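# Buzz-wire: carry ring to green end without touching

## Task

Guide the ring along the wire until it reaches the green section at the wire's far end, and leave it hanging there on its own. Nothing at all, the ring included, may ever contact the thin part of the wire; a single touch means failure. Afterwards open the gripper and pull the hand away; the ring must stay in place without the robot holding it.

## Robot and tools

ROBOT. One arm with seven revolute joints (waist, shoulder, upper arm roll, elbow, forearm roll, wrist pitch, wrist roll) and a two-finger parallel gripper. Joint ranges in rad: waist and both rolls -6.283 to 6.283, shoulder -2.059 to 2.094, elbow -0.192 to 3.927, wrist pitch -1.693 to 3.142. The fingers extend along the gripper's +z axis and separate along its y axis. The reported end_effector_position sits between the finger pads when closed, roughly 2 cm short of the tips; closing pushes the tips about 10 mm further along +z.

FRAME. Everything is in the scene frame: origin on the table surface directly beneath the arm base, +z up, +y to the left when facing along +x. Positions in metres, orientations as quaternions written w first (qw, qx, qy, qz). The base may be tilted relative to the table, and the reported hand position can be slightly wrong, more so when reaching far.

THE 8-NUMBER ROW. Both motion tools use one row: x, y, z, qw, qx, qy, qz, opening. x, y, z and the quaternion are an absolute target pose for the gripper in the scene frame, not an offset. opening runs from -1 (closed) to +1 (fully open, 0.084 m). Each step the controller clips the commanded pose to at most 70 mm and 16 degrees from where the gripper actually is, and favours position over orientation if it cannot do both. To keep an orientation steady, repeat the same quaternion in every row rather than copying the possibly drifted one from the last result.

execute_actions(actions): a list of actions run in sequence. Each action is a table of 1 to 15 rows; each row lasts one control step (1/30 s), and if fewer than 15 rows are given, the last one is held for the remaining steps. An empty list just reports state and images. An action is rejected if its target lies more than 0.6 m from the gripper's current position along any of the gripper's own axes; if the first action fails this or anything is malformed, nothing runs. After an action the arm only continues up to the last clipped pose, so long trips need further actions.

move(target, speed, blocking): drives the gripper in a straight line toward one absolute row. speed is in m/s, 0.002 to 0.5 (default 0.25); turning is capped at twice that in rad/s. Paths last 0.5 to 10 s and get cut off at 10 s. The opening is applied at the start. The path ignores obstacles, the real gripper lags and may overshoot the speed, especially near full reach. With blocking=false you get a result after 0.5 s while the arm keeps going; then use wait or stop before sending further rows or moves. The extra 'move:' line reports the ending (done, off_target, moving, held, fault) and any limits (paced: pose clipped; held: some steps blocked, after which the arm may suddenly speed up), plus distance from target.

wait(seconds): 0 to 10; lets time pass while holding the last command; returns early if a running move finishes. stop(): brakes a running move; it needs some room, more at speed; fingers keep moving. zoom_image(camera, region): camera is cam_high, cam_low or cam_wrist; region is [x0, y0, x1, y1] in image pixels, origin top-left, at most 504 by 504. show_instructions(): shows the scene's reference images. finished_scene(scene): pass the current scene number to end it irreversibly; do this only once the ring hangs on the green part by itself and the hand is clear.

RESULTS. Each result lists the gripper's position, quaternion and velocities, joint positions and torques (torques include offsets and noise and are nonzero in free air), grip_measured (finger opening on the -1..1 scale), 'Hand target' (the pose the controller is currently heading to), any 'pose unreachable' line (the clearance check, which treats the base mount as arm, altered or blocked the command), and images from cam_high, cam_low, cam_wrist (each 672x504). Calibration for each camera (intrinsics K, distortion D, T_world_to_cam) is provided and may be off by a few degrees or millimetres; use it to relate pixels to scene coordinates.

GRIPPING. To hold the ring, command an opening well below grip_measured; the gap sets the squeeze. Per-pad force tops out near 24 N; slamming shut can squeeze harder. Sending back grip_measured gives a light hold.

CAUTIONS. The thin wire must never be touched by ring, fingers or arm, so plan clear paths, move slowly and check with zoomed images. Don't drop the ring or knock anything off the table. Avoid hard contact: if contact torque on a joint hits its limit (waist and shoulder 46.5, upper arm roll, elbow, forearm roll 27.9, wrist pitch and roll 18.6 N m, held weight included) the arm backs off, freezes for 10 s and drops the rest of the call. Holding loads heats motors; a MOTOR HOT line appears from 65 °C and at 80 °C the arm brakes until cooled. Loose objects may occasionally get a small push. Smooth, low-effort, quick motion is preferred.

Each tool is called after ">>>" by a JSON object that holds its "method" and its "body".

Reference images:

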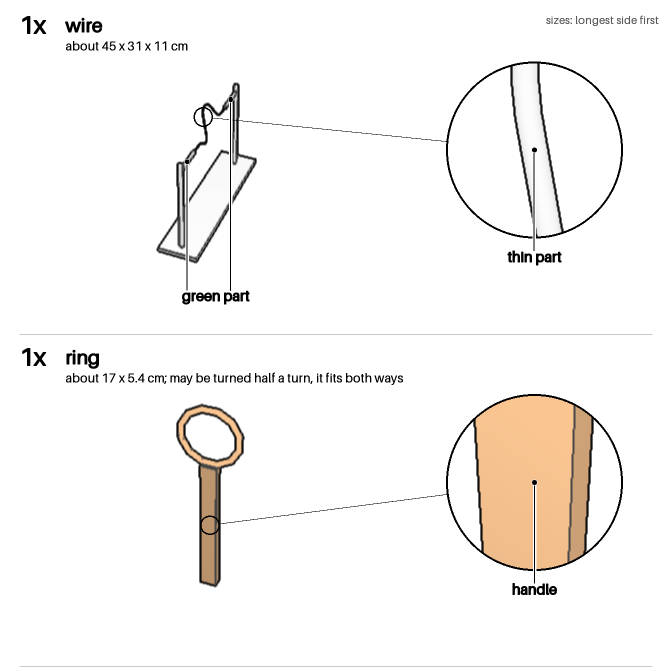

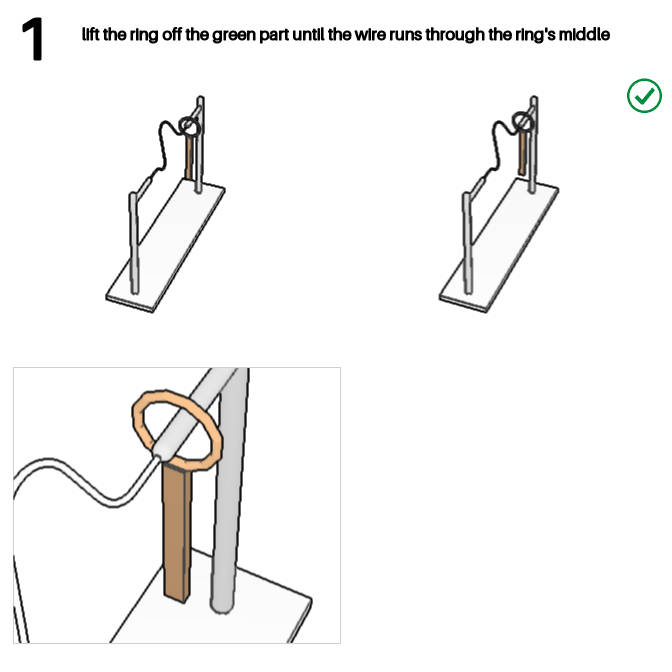

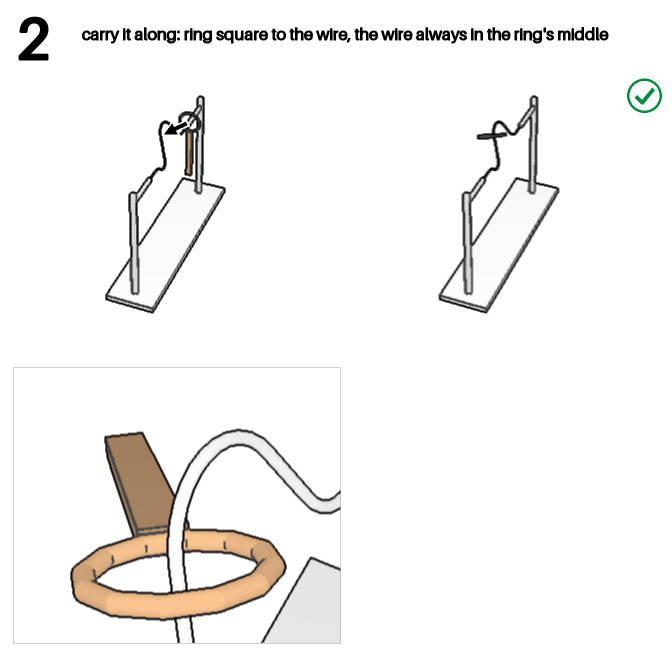

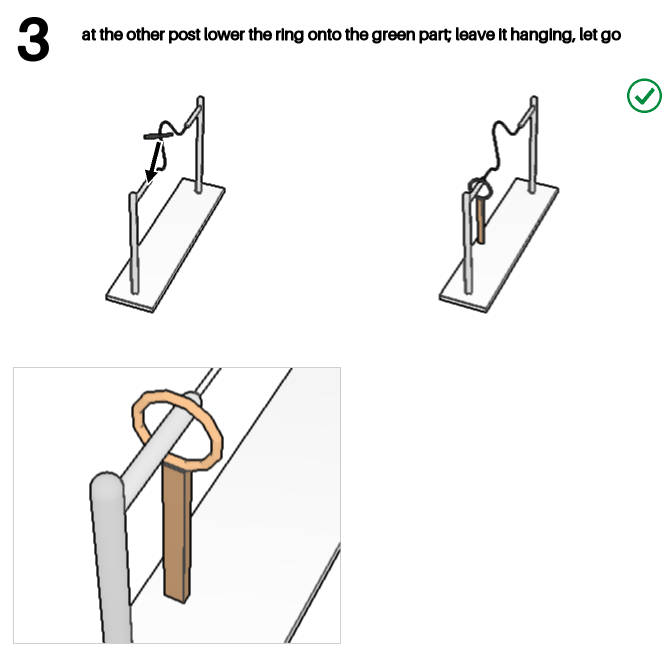

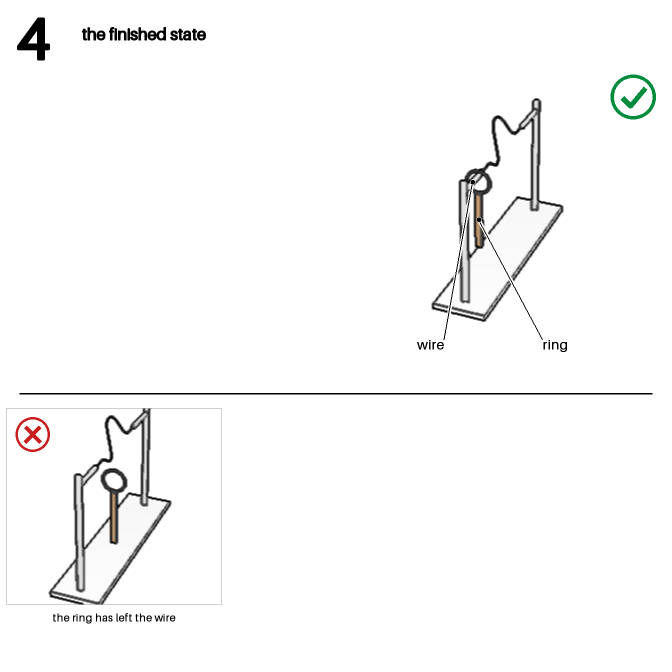

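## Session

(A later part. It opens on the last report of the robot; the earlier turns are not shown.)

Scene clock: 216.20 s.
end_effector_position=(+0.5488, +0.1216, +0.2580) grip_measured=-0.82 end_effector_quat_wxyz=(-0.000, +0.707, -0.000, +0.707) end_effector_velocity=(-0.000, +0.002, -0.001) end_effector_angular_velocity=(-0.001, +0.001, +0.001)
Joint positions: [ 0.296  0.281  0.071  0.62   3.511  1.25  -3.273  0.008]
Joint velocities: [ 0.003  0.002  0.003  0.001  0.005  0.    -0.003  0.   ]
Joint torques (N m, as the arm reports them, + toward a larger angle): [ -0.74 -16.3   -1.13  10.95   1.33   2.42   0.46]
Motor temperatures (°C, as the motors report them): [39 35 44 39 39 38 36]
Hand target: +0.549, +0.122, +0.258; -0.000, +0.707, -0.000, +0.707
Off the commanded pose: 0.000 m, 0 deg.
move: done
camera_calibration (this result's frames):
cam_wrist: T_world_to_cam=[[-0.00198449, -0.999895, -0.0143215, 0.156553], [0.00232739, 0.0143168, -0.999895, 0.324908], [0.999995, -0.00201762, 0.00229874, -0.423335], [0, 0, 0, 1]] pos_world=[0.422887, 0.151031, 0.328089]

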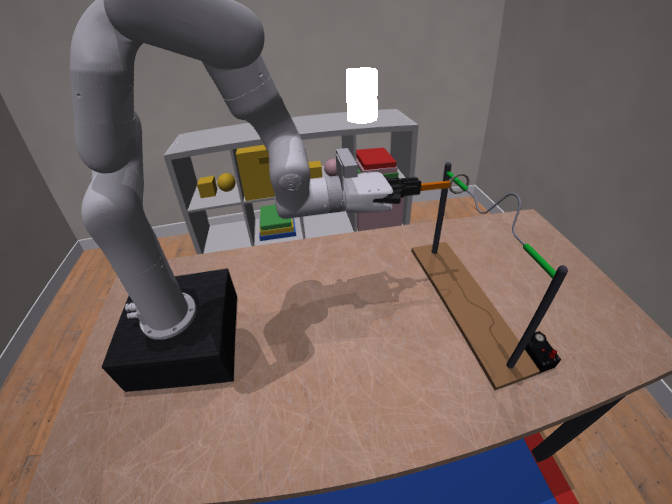

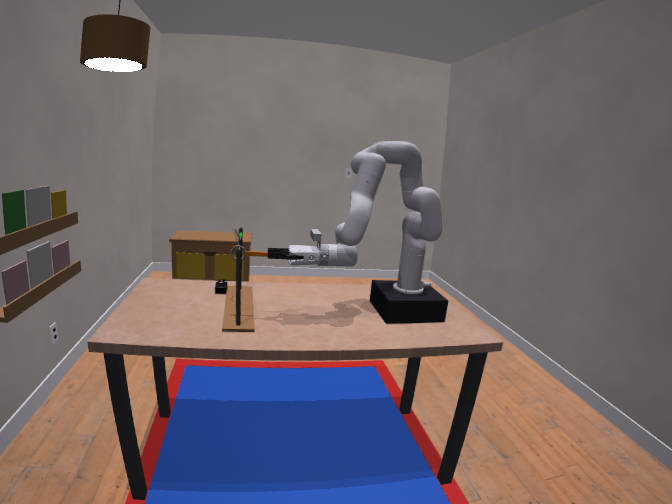

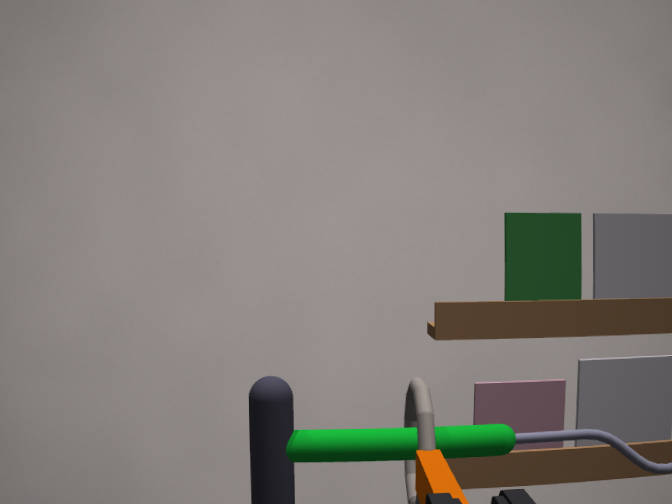

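>>> {"method": "move", "body": {"target": [0.545,0.127,0.2264,0,0.7071,0,0.7071,-1], "speed": 0.06}}

>>> {"method": "move", "body": {"target": [0.5574,0.127,0.195,0,0.7071,0,0.7071,-1], "speed": 0.07}}

>>> {"method": "move", "body": {"target": [0.578,0.127,0.168,0,0.7071,0,0.7071,-1], "speed": 0.07}}

>>> {"method": "zoom_image", "body": {"camera": "cam_low", "region": [190, 210, 320, 340]}}

Scene clock: 223.13 s.
end_effector_position=(+0.5457, +0.1267, +0.2276) grip_measured=-0.82 end_effector_quat_wxyz=(+0.000, +0.706, -0.000, +0.708) end_effector_velocity=(-0.001, +0.001, -0.002) end_effector_angular_velocity=(-0.000, -0.000, +0.003)
Joint positions: [ 0.311  0.385  0.08   0.633  3.523  1.344 -3.253  0.008]
Joint velocities: [ 0.001  0.008  0.002  0.001 -0.001  0.008  0.001  0.   ]
Joint torques (N m, as the arm reports them, + toward a larger angle): [ -0.03 -14.32  -0.08   6.03   1.06   0.75   0.47]
Motor temperatures (°C, as the motors report them): [39 35 44 39 39 38 36]
Hand target: +0.545, +0.127, +0.226; +0.000, +0.707, -0.000, +0.707
Off the commanded pose: 0.001 m, 0 deg.
move: done
camera_calibration (this result's frames):
cam_wrist: T_world_to_cam=[[-0.00261286, -0.99989, -0.0146092, 0.161615], [0.00483346, 0.0145965, -0.999882, 0.293057], [0.999985, -0.00268317, 0.00479479, -0.420662], [0, 0, 0, 1]] pos_world=[0.419662, 0.156191, 0.2974]

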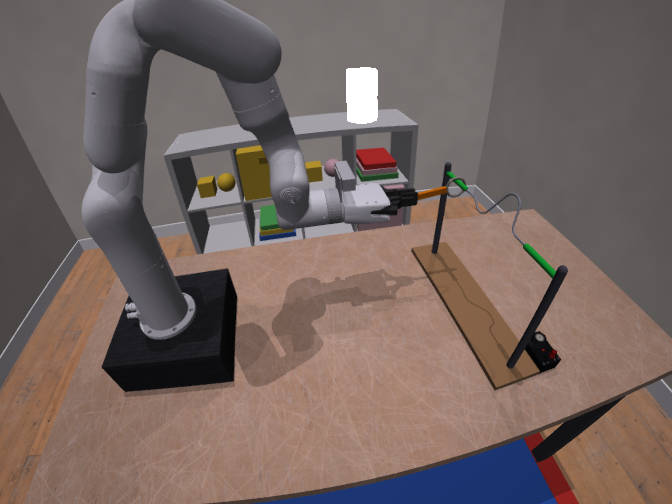

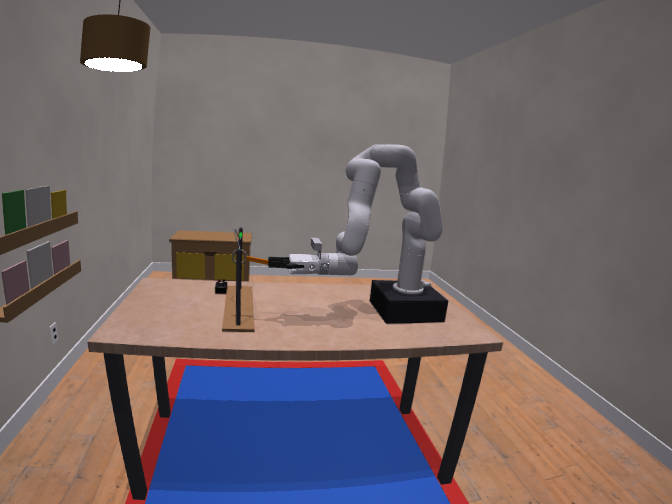

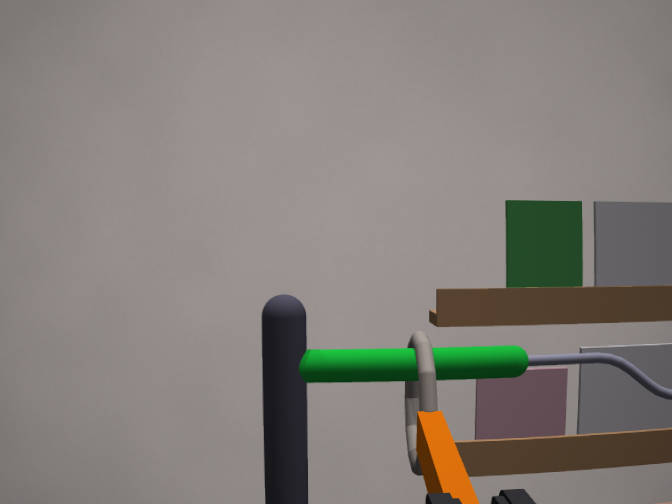

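Scene clock: 224.03 s.
end_effector_position=(+0.5575, +0.1271, +0.1955) grip_measured=-0.82 end_effector_quat_wxyz=(-0.000, +0.707, -0.000, +0.707) end_effector_velocity=(+0.001, -0.000, -0.002) end_effector_angular_velocity=(+0.001, -0.001, -0.002)
Joint positions: [ 0.31   0.514  0.072  0.7    3.506  1.4   -3.233  0.008]
Joint velocities: [-0.     0.008  0.     0.006  0.001  0.003  0.001 -0.   ]
Joint torques (N m, as the arm reports them, + toward a larger angle): [ -0.31 -15.2   -0.14   5.33   1.16   0.6    0.48]
Motor temperatures (°C, as the motors report them): [39 35 44 39 39 38 36]
Hand target: +0.557, +0.127, +0.195; +0.000, +0.707, -0.000, +0.707
Off the commanded pose: 0.000 m, 0 deg.
move: done
camera_calibration (this result's frames):
cam_wrist: T_world_to_cam=[[-0.00182313, -0.999897, -0.0142481, 0.161031], [0.00303621, 0.0142425, -0.999894, 0.2619], [0.999994, -0.00186619, 0.00300993, -0.432029], [0, 0, 0, 1]] pos_world=[0.431525, 0.156478, 0.265467]

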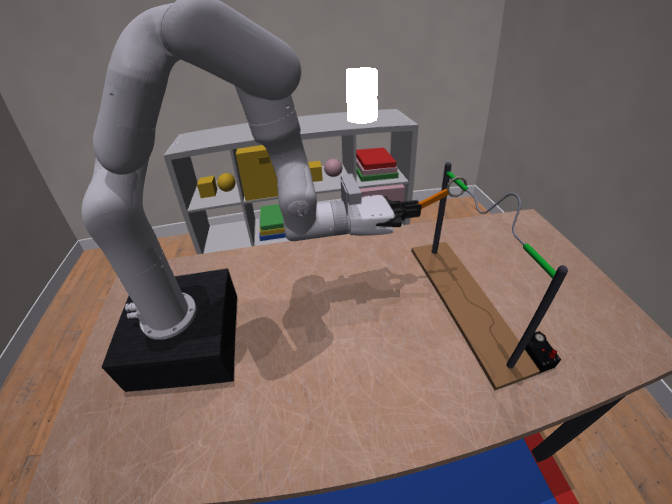

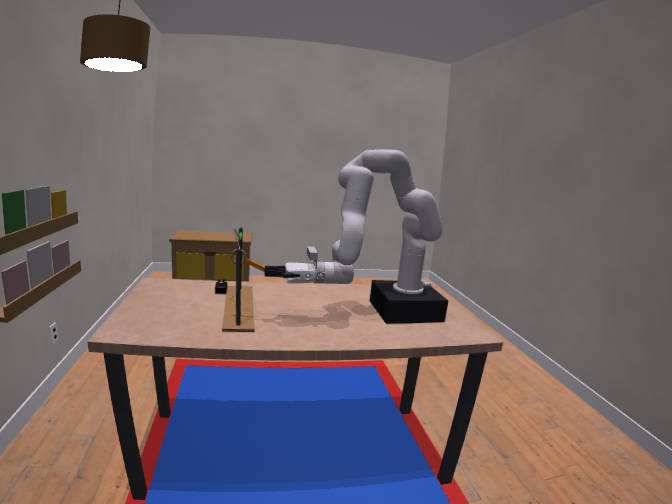

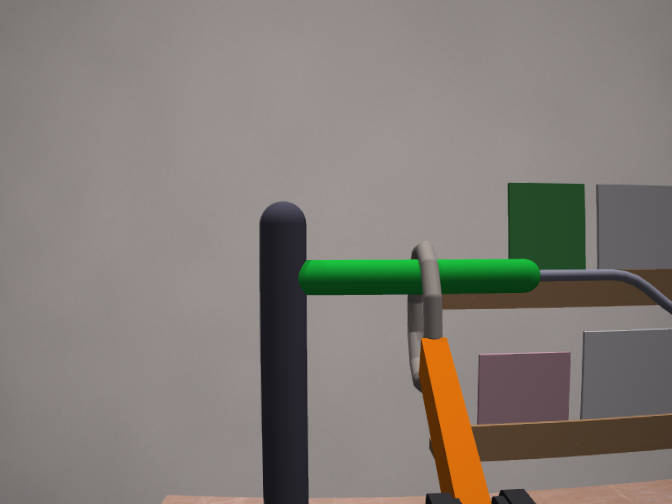

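Scene clock: 224.93 s.
end_effector_position=(+0.5780, +0.1271, +0.1684) grip_measured=-0.82 end_effector_quat_wxyz=(-0.000, +0.707, -0.000, +0.707) end_effector_velocity=(+0.001, -0.000, -0.002) end_effector_angular_velocity=(+0.000, +0.001, +0.000)
Joint positions: [ 0.303  0.633  0.061  0.799  3.484  1.417 -3.223  0.008]
Joint velocities: [-0.001  0.008 -0.001  0.007 -0.002 -0.     0.001 -0.   ]
Joint torques (N m, as the arm reports them, + toward a larger angle): [ -0.39 -16.54  -0.59   4.85   1.19   0.66   0.28]
Motor temperatures (°C, as the motors report them): [39 35 44 39 39 38 36]
Hand target: +0.578, +0.127, +0.168; +0.000, +0.707, -0.000, +0.707
Off the commanded pose: 0.000 m, 0 deg.
move: done
camera_calibration (this result's frames):
cam_wrist: T_world_to_cam=[[-0.00184984, -0.999897, -0.0142062, 0.160683], [0.00286181, 0.0142008, -0.999895, 0.234877], [0.999994, -0.0018903, 0.00283525, -0.452409], [0, 0, 0, 1]] pos_world=[0.452031, 0.156476, 0.238417]

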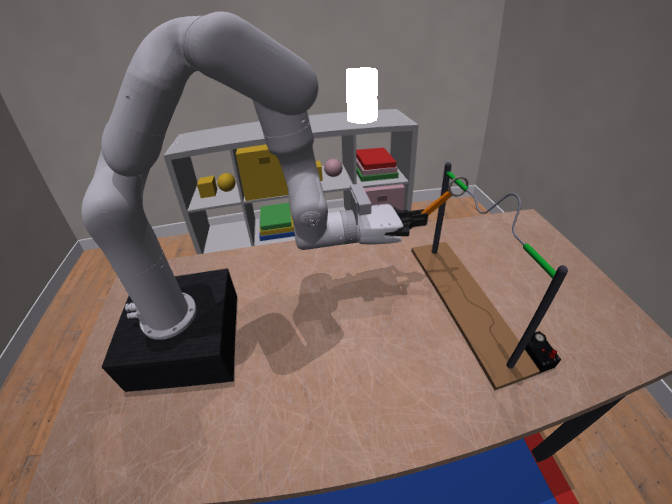

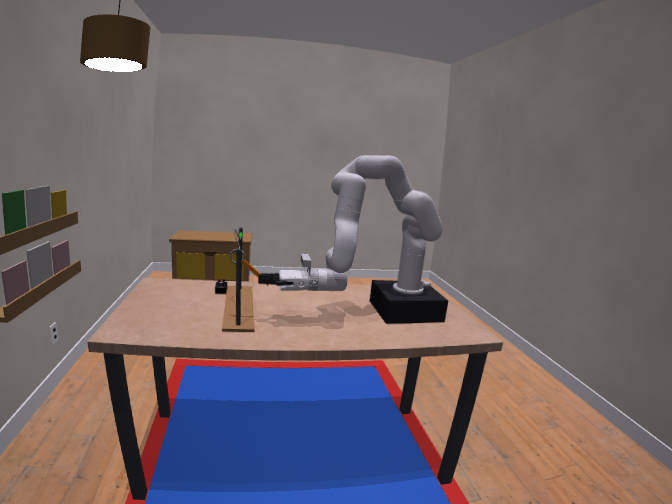

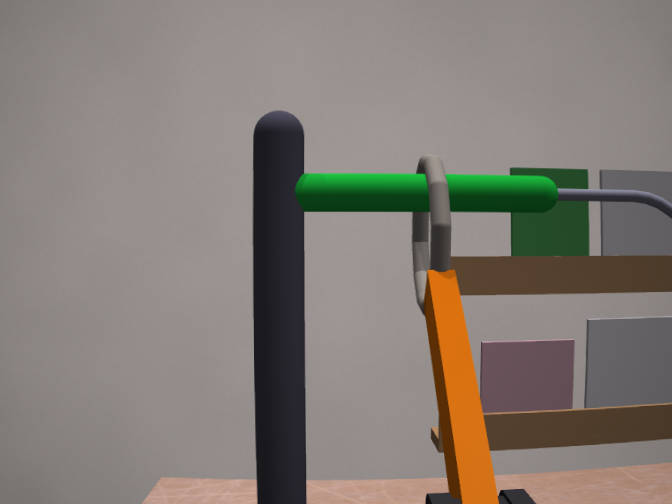

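Region (190, 210, 320, 340) of cam_low's 672x504 image, scaled by 3.877, with more detail than that image has.

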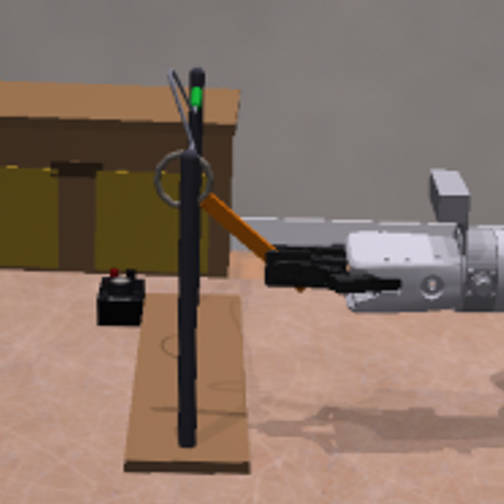

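>>> {"method": "move", "body": {"target": [0.605,0.127,0.148,0,0.7071,0,0.7071,-0.86], "speed": 0.07}}

>>> {"method": "move", "body": {"target": [0.6364,0.127,0.136,0,0.7071,0,0.7071,-0.86], "speed": 0.07}}

>>> {"method": "move", "body": {"target": [0.672,0.127,0.132,0,0.7071,0,0.7071,-0.86], "speed": 0.07}}

>>> {"method": "zoom_image", "body": {"camera": "cam_high", "region": [400, 150, 520, 270]}}

>>> {"method": "zoom_image", "body": {"camera": "cam_low", "region": [190, 210, 320, 340]}}

Scene clock: 229.37 s.
end_effector_position=(+0.6049, +0.1271, +0.1483) grip_measured=-0.82 end_effector_quat_wxyz=(+0.000, +0.707, -0.000, +0.707) end_effector_velocity=(+0.002, +0.001, -0.001) end_effector_angular_velocity=(+0.001, -0.000, +0.002)
Joint positions: [ 0.292  0.734  0.049  0.918  3.461  1.397 -3.222  0.008]
Joint velocities: [-0.001  0.006  0.001  0.009 -0.002 -0.002  0.    -0.   ]
Joint torques (N m, as the arm reports them, + toward a larger angle): [ -0.24 -18.18  -0.68   6.09   1.03   0.59   0.39]
Motor temperatures (°C, as the motors report them): [39 35 44 38 39 38 36]
Hand target: +0.605, +0.127, +0.148; +0.000, +0.707, -0.000, +0.707
Off the commanded pose: 0.000 m, 0 deg.
move: done
camera_calibration (this result's frames):
cam_wrist: T_world_to_cam=[[-0.00191943, -0.999898, -0.0141757, 0.160443], [0.00275996, 0.0141703, -0.999896, 0.214802], [0.999994, -0.00195835, 0.00273248, -0.479258], [0, 0, 0, 1]] pos_world=[0.47897, 0.156444, 0.218364]

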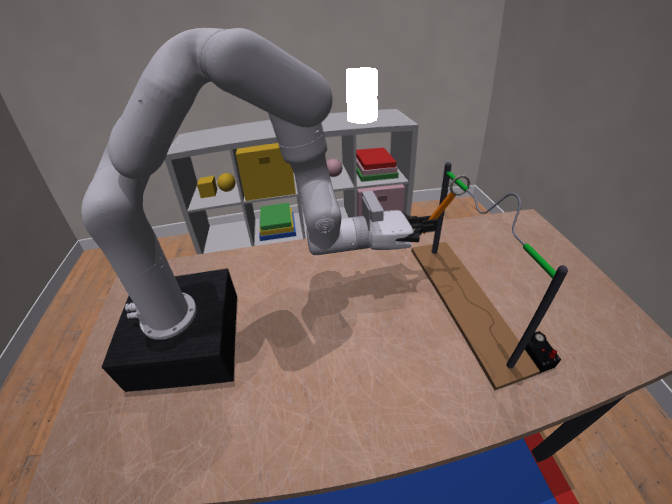

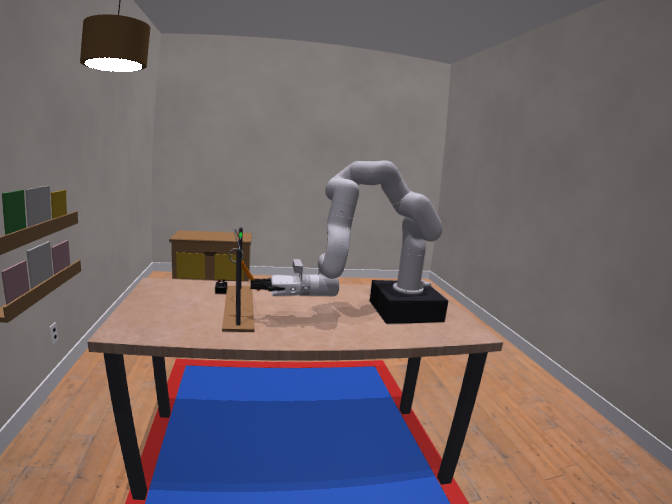

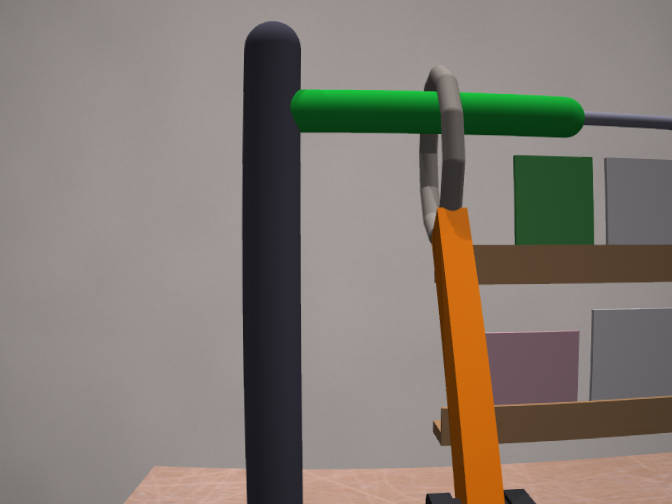

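Scene clock: 230.27 s.
end_effector_position=(+0.6363, +0.1271, +0.1363) grip_measured=-0.83 end_effector_quat_wxyz=(-0.000, +0.707, -0.000, +0.707) end_effector_velocity=(+0.002, +0.001, -0.001) end_effector_angular_velocity=(+0.001, +0.000, +0.001)
Joint positions: [ 0.278  0.814  0.038  1.048  3.44   1.347 -3.228  0.008]
Joint velocities: [-0.001  0.005  0.001  0.009 -0.    -0.004 -0.001 -0.   ]
Joint torques (N m, as the arm reports them, + toward a larger angle): [ -1.65 -20.12  -0.71   7.75   1.38   0.96   0.4 ]
Motor temperatures (°C, as the motors report them): [39 35 44 38 39 38 36]
Hand target: +0.636, +0.127, +0.136; -0.000, +0.707, -0.000, +0.707
Off the commanded pose: 0.000 m, 0 deg.
move: done
camera_calibration (this result's frames):
cam_wrist: T_world_to_cam=[[-0.00187765, -0.999897, -0.0142008, 0.160332], [0.00286519, 0.0141954, -0.999895, 0.202669], [0.999994, -0.00191814, 0.00283824, -0.510618], [0, 0, 0, 1]] pos_world=[0.510336, 0.156459, 0.206374]

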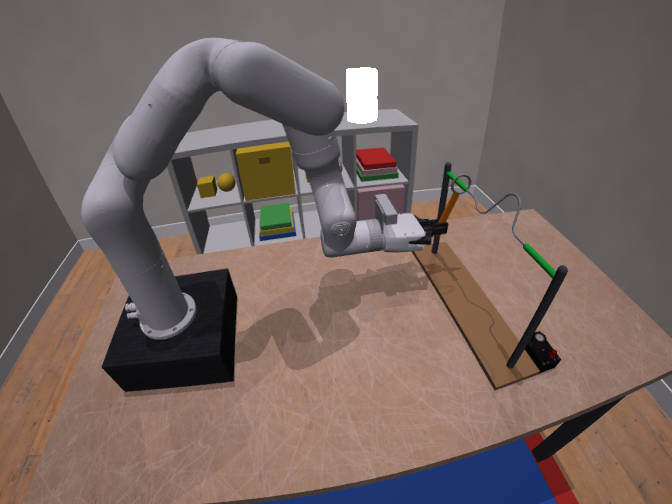

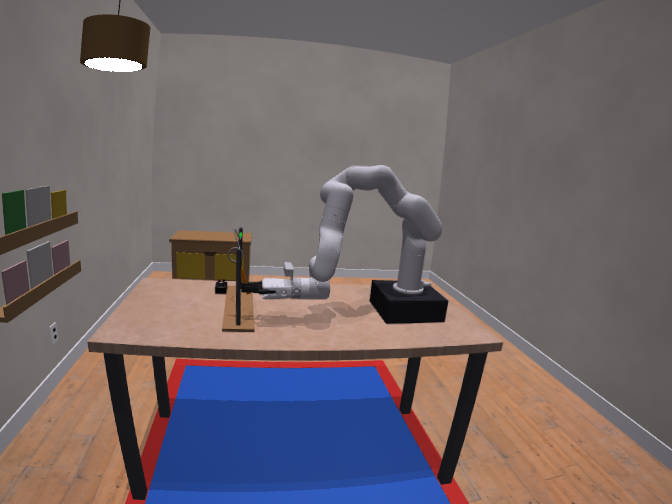

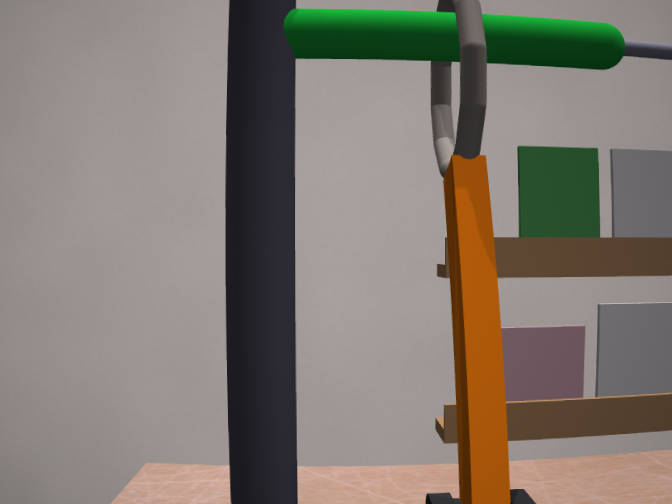

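Scene clock: 231.20 s.
end_effector_position=(+0.6718, +0.1271, +0.1323) grip_measured=-0.83 end_effector_quat_wxyz=(-0.000, +0.707, -0.000, +0.707) end_effector_velocity=(+0.001, +0.000, -0.002) end_effector_angular_velocity=(-0.000, +0.004, -0.000)
Joint positions: [ 0.262  0.881  0.029  1.191  3.421  1.27  -3.239  0.008]
Joint velocities: [-0.     0.007 -0.     0.009 -0.    -0.007 -0.001 -0.   ]
Joint torques (N m, as the arm reports them, + toward a larger angle): [ -1.26 -22.04  -1.06   8.87   1.2    1.2    0.45]
Motor temperatures (°C, as the motors report them): [39 35 44 38 39 38 36]
Hand target: +0.672, +0.127, +0.132; -0.000, +0.707, -0.000, +0.707
Off the commanded pose: 0.000 m, 0 deg.
move: done
camera_calibration (this result's frames):
cam_wrist: T_world_to_cam=[[-0.0018417, -0.999897, -0.0142011, 0.160324], [0.00277885, 0.014196, -0.999895, 0.198564], [0.999994, -0.00188097, 0.00275242, -0.546129], [0, 0, 0, 1]] pos_world=[0.54587, 0.156461, 0.202324]

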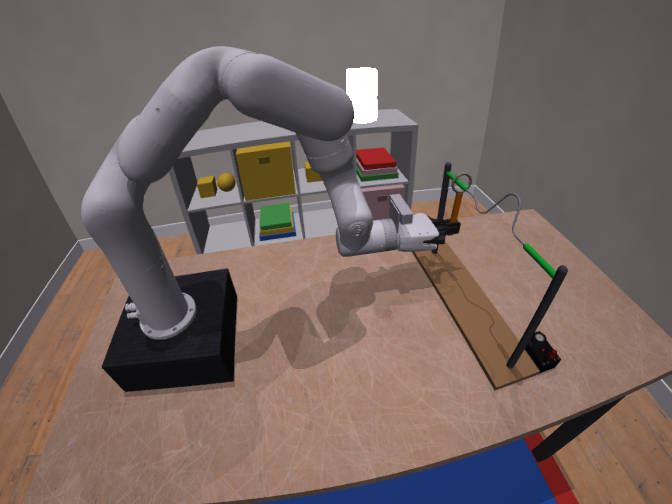

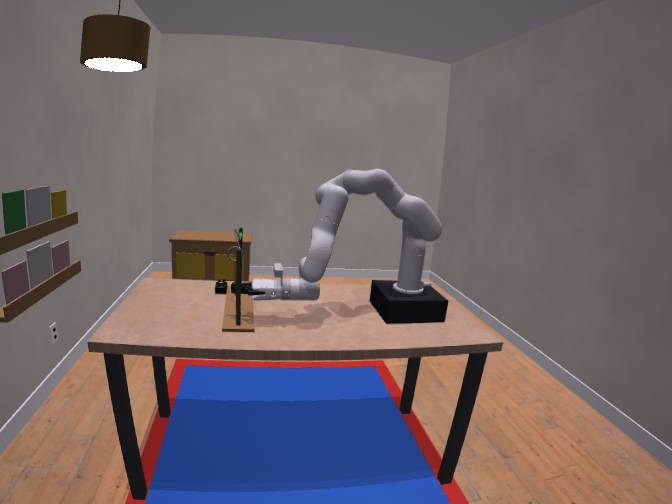

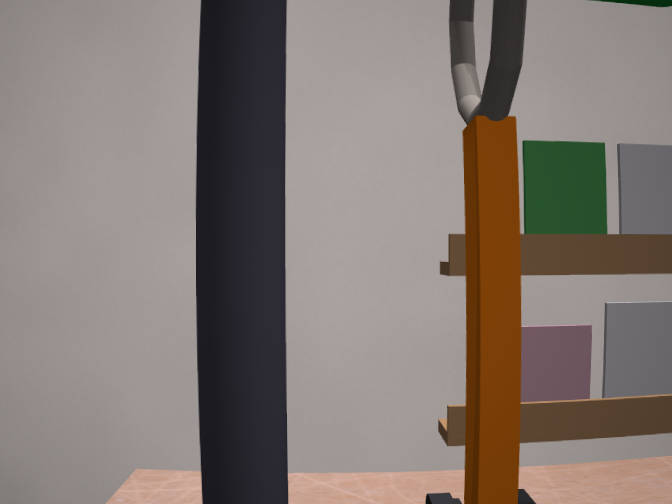

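Region (400, 150, 520, 270) of cam_high's 672x504 image, scaled by 4.200, with more detail than that image has.

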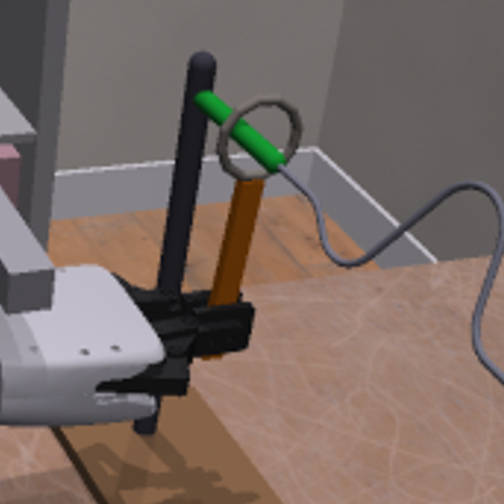

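Region (190, 210, 320, 340) of cam_low's 672x504 image, scaled by 3.877, with more detail than that image has.

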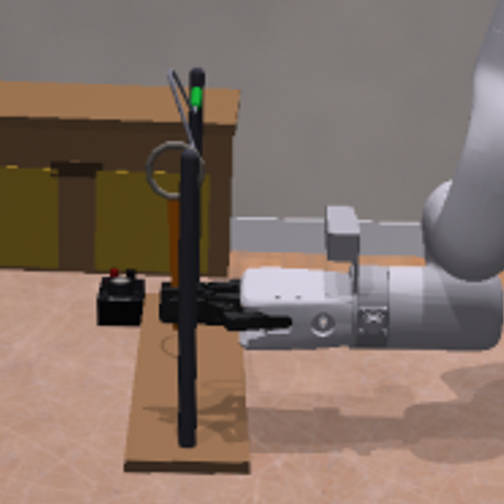

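>>> {"method": "move", "body": {"target": [0.660,0.127,0.127,0,0.7071,0,0.7071,-0.86], "speed": 0.03}}

>>> {"method": "move", "body": {"target": [0.660,0.127,0.127,0,0.7071,0,0.7071,-0.2], "speed": 0.03}}

>>> {"method": "move", "body": {"target": [0.54,0.127,0.13,0,0.7071,0,0.7071,-0.2], "speed": 0.2}}

>>> {"method": "zoom_image", "body": {"camera": "cam_high", "region": [400, 150, 520, 270]}}

Scene clock: 241.93 s.
end_effector_position=(+0.6602, +0.1269, +0.1270) grip_measured=-0.83 end_effector_quat_wxyz=(+0.000, +0.707, +0.000, +0.707) end_effector_velocity=(-0.001, -0.001, +0.001) end_effector_angular_velocity=(-0.001, -0.004, -0.001)
Joint positions: [ 0.268  0.877  0.031  1.153  3.426  1.304 -3.233  0.008]
Joint velocities: [ 0.001 -0.002 -0.001 -0.005  0.001  0.007 -0.    -0.   ]
Joint torques (N m, as the arm reports them, + toward a larger angle): [ -1.26 -24.29  -1.25  10.06   0.91   2.58   0.6 ]
Motor temperatures (°C, as the motors report them): [39 35 44 38 39 38 36]
Hand target: +0.660, +0.127, +0.127; +0.000, +0.707, -0.000, +0.707
Off the commanded pose: 0.000 m, 0 deg.
move: done
camera_calibration (this result's frames):
cam_wrist: T_world_to_cam=[[-0.00182625, -0.9999, -0.0140326, 0.160062], [0.00242526, 0.0140282, -0.999899, 0.193567], [0.999995, -0.0018601, 0.0023994, -0.534467], [0, 0, 0, 1]] pos_world=[0.534288, 0.156336, 0.197076]

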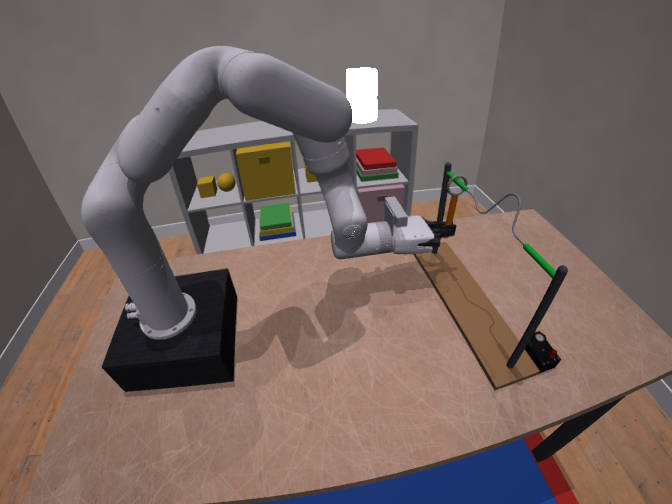

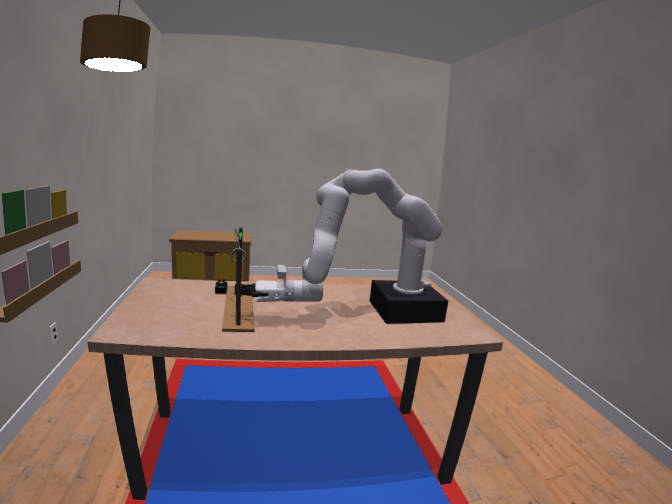

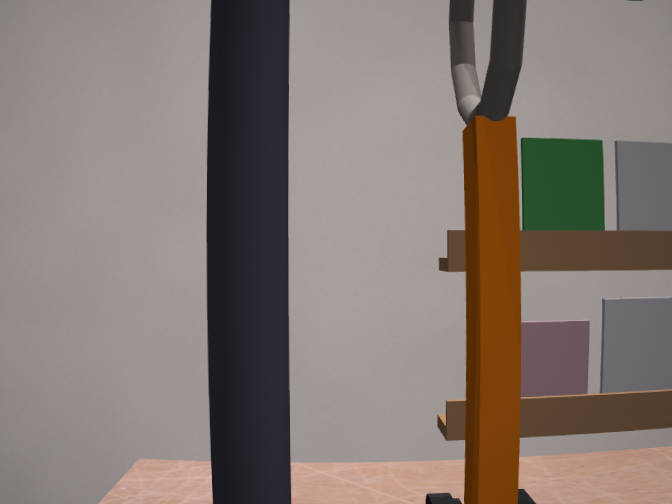

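Scene clock: 242.63 s.
end_effector_position=(+0.6600, +0.1270, +0.1270) grip_measured=-0.21 end_effector_quat_wxyz=(+0.000, +0.707, -0.000, +0.707) end_effector_velocity=(-0.001, +0.001, -0.001) end_effector_angular_velocity=(+0.000, +0.002, +0.001)
Joint positions: [ 0.268  0.877  0.031  1.152  3.426  1.305 -3.233  0.035]
Joint velocities: [-0.    -0.     0.002 -0.002  0.001 -0.    -0.001 -0.   ]
Joint torques (N m, as the arm reports them, + toward a larger angle): [ -1.31 -24.18  -1.26  10.01   1.19   2.31   0.62]
Motor temperatures (°C, as the motors report them): [39 35 44 38 39 38 36]
Hand target: +0.660, +0.127, +0.127; +0.000, +0.707, +0.000, +0.707
Off the commanded pose: 0.000 m, 0 deg.
move: done
camera_calibration (this result's frames):
cam_wrist: T_world_to_cam=[[-0.00179126, -0.999899, -0.0140791, 0.160092], [0.00252091, 0.0140746, -0.999898, 0.193504], [0.999995, -0.00182657, 0.00249544, -0.534287], [0, 0, 0, 1]] pos_world=[0.534083, 0.156377, 0.197071]

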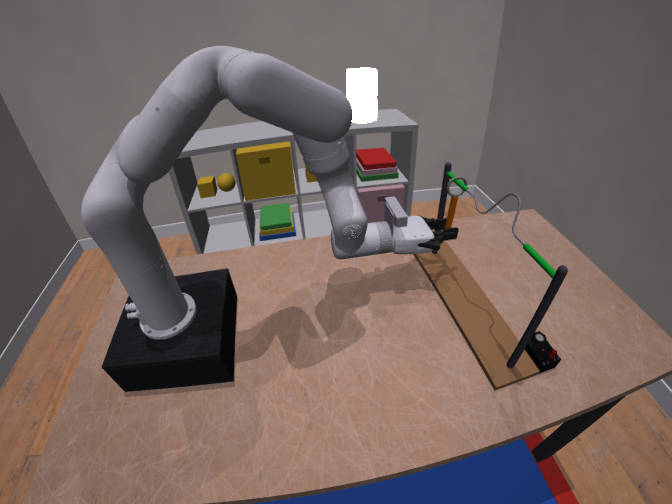

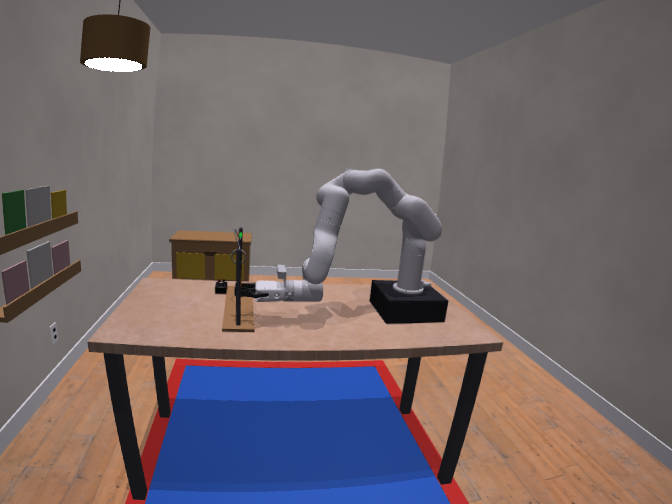

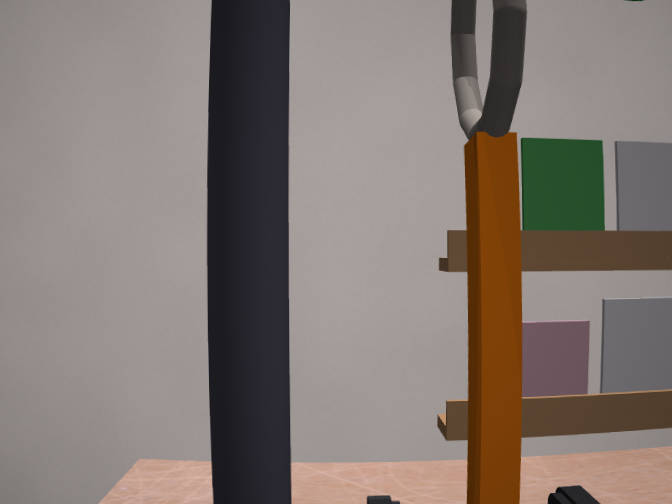

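Scene clock: 243.83 s.
end_effector_position=(+0.5404, +0.1265, +0.1297) grip_measured=-0.21 end_effector_quat_wxyz=(+0.000, +0.707, -0.000, +0.707) end_effector_velocity=(-0.002, -0.000, -0.000) end_effector_angular_velocity=(+0.001, +0.001, +0.000)
Joint positions: [ 0.328  0.729  0.079  0.736  3.515  1.574 -3.186  0.035]
Joint velocities: [ 0.001 -0.002  0.001 -0.007  0.002  0.004  0.002  0.   ]
Joint torques (N m, as the arm reports them, + toward a larger angle): [ -0.72 -19.38  -1.07   6.26   1.17   2.52   0.59]
Motor temperatures (°C, as the motors report them): [39 35 44 38 39 38 36]
Hand target: +0.540, +0.127, +0.130; +0.000, +0.707, +0.000, +0.707
Off the commanded pose: 0.001 m, 0 deg.
move: done
camera_calibration (this result's frames):
cam_wrist: T_world_to_cam=[[-0.00205234, -0.999901, -0.0139267, 0.159548], [0.00286935, 0.0139208, -0.999899, 0.19638], [0.999994, -0.0020921, 0.0028405, -0.414654], [0, 0, 0, 1]] pos_world=[0.414416, 0.155931, 0.19976]

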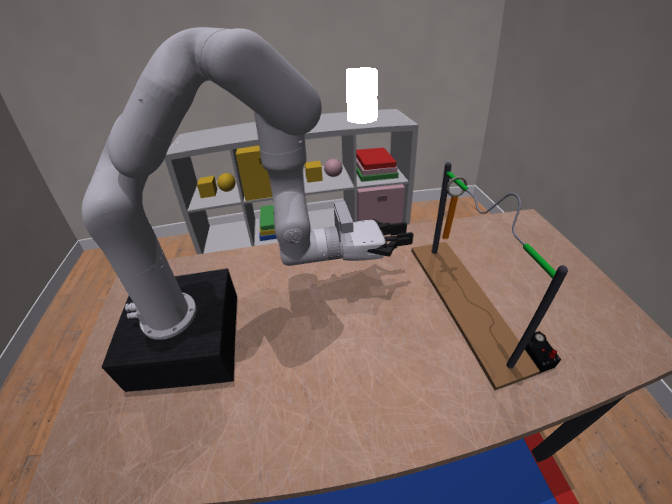

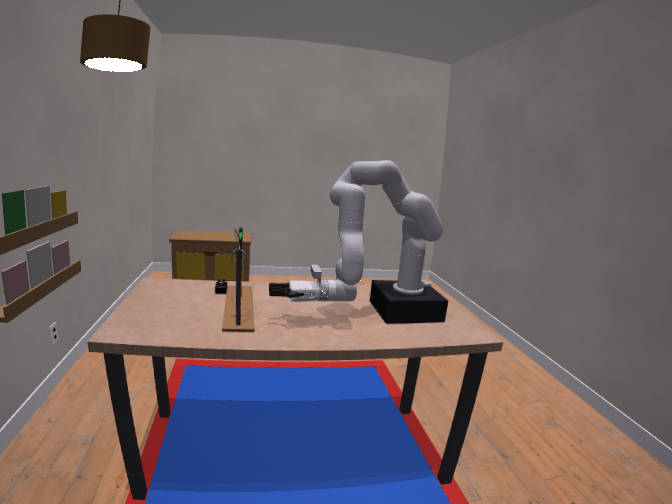

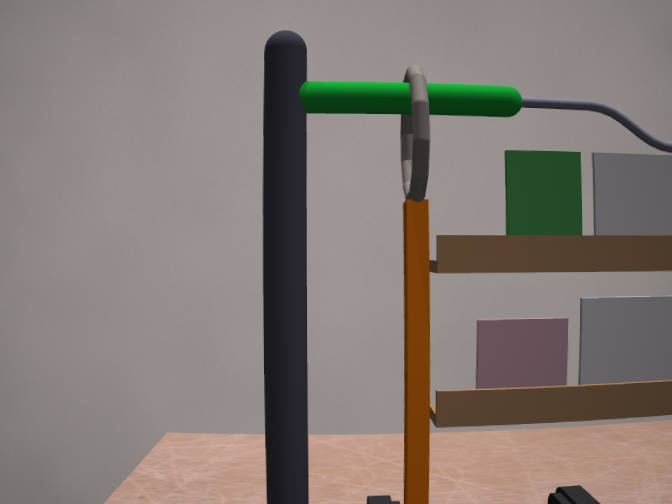

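Region (400, 150, 520, 270) of cam_high's 672x504 image, scaled by 4.200, with more detail than that image has.

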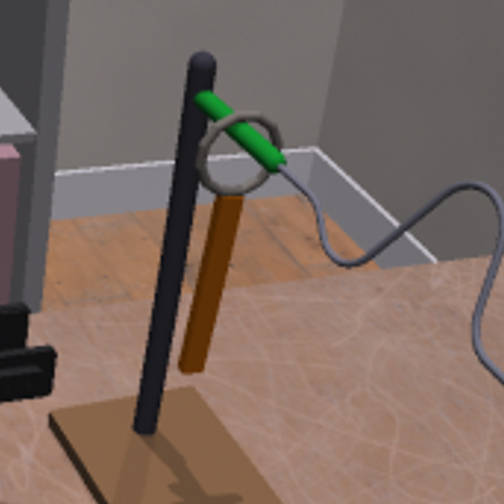

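>>> {"method": "execute_actions", "body": {"actions": []}}

Scene clock: 249.90 s.
end_effector_position=(+0.5400, +0.1266, +0.1297) grip_measured=-0.21 end_effector_quat_wxyz=(+0.000, +0.707, +0.000, +0.707) end_effector_velocity=(-0.000, -0.001, -0.000) end_effector_angular_velocity=(-0.001, +0.001, -0.002)
Joint positions: [ 0.328  0.729  0.08   0.735  3.515  1.575 -3.186  0.035]
Joint velocities: [ 0.    -0.    -0.001 -0.001  0.001 -0.     0.    -0.   ]
Joint torques (N m, as the arm reports them, + toward a larger angle): [ -1.22 -19.17  -1.11   6.5    1.49   2.46   0.49]
Motor temperatures (°C, as the motors report them): [39 35 44 38 39 38 36]
Hand target: +0.540, +0.127, +0.130; +0.000, +0.707, +0.000, +0.707
Off the commanded pose: 0.001 m, 0 deg.
camera_calibration (this result's frames):
cam_wrist: T_world_to_cam=[[-0.00185492, -0.999902, -0.013909, 0.159523], [0.00247613, 0.0139044, -0.9999, 0.196506], [0.999995, -0.00188918, 0.00245009, -0.414266], [0, 0, 0, 1]] pos_world=[0.414074, 0.155992, 0.19972]

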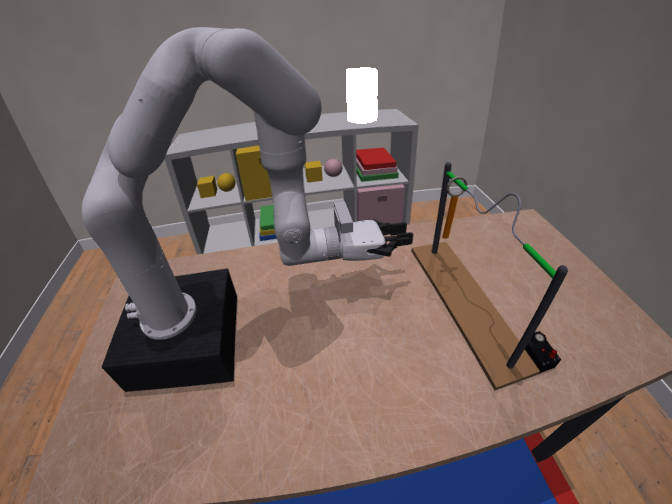

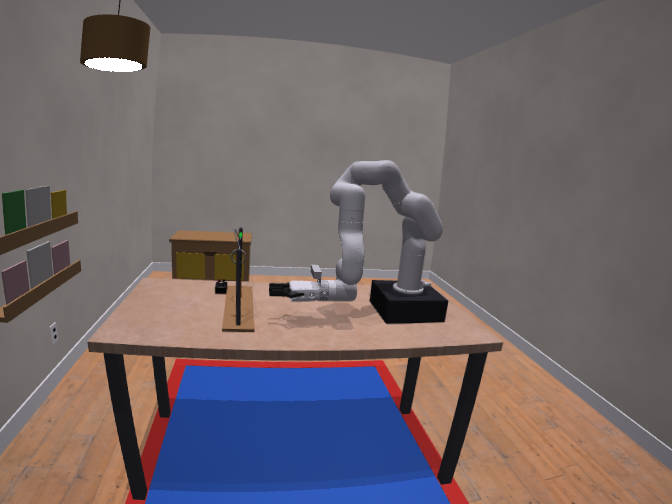

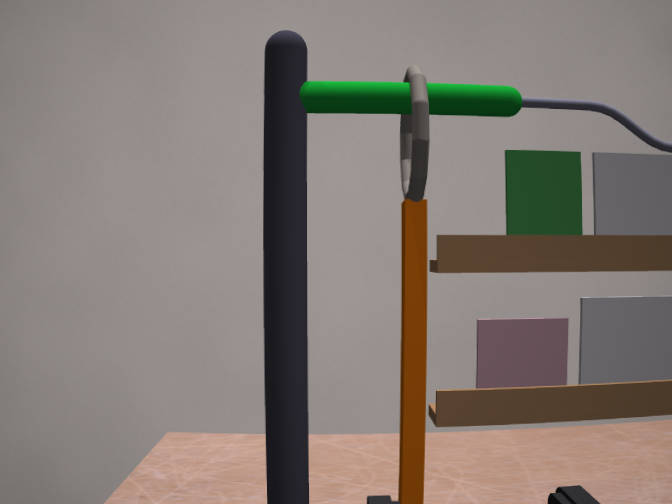

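>>> {"method": "finished_scene", "body": {"scene": 1}}

The scene is finished: the task was done.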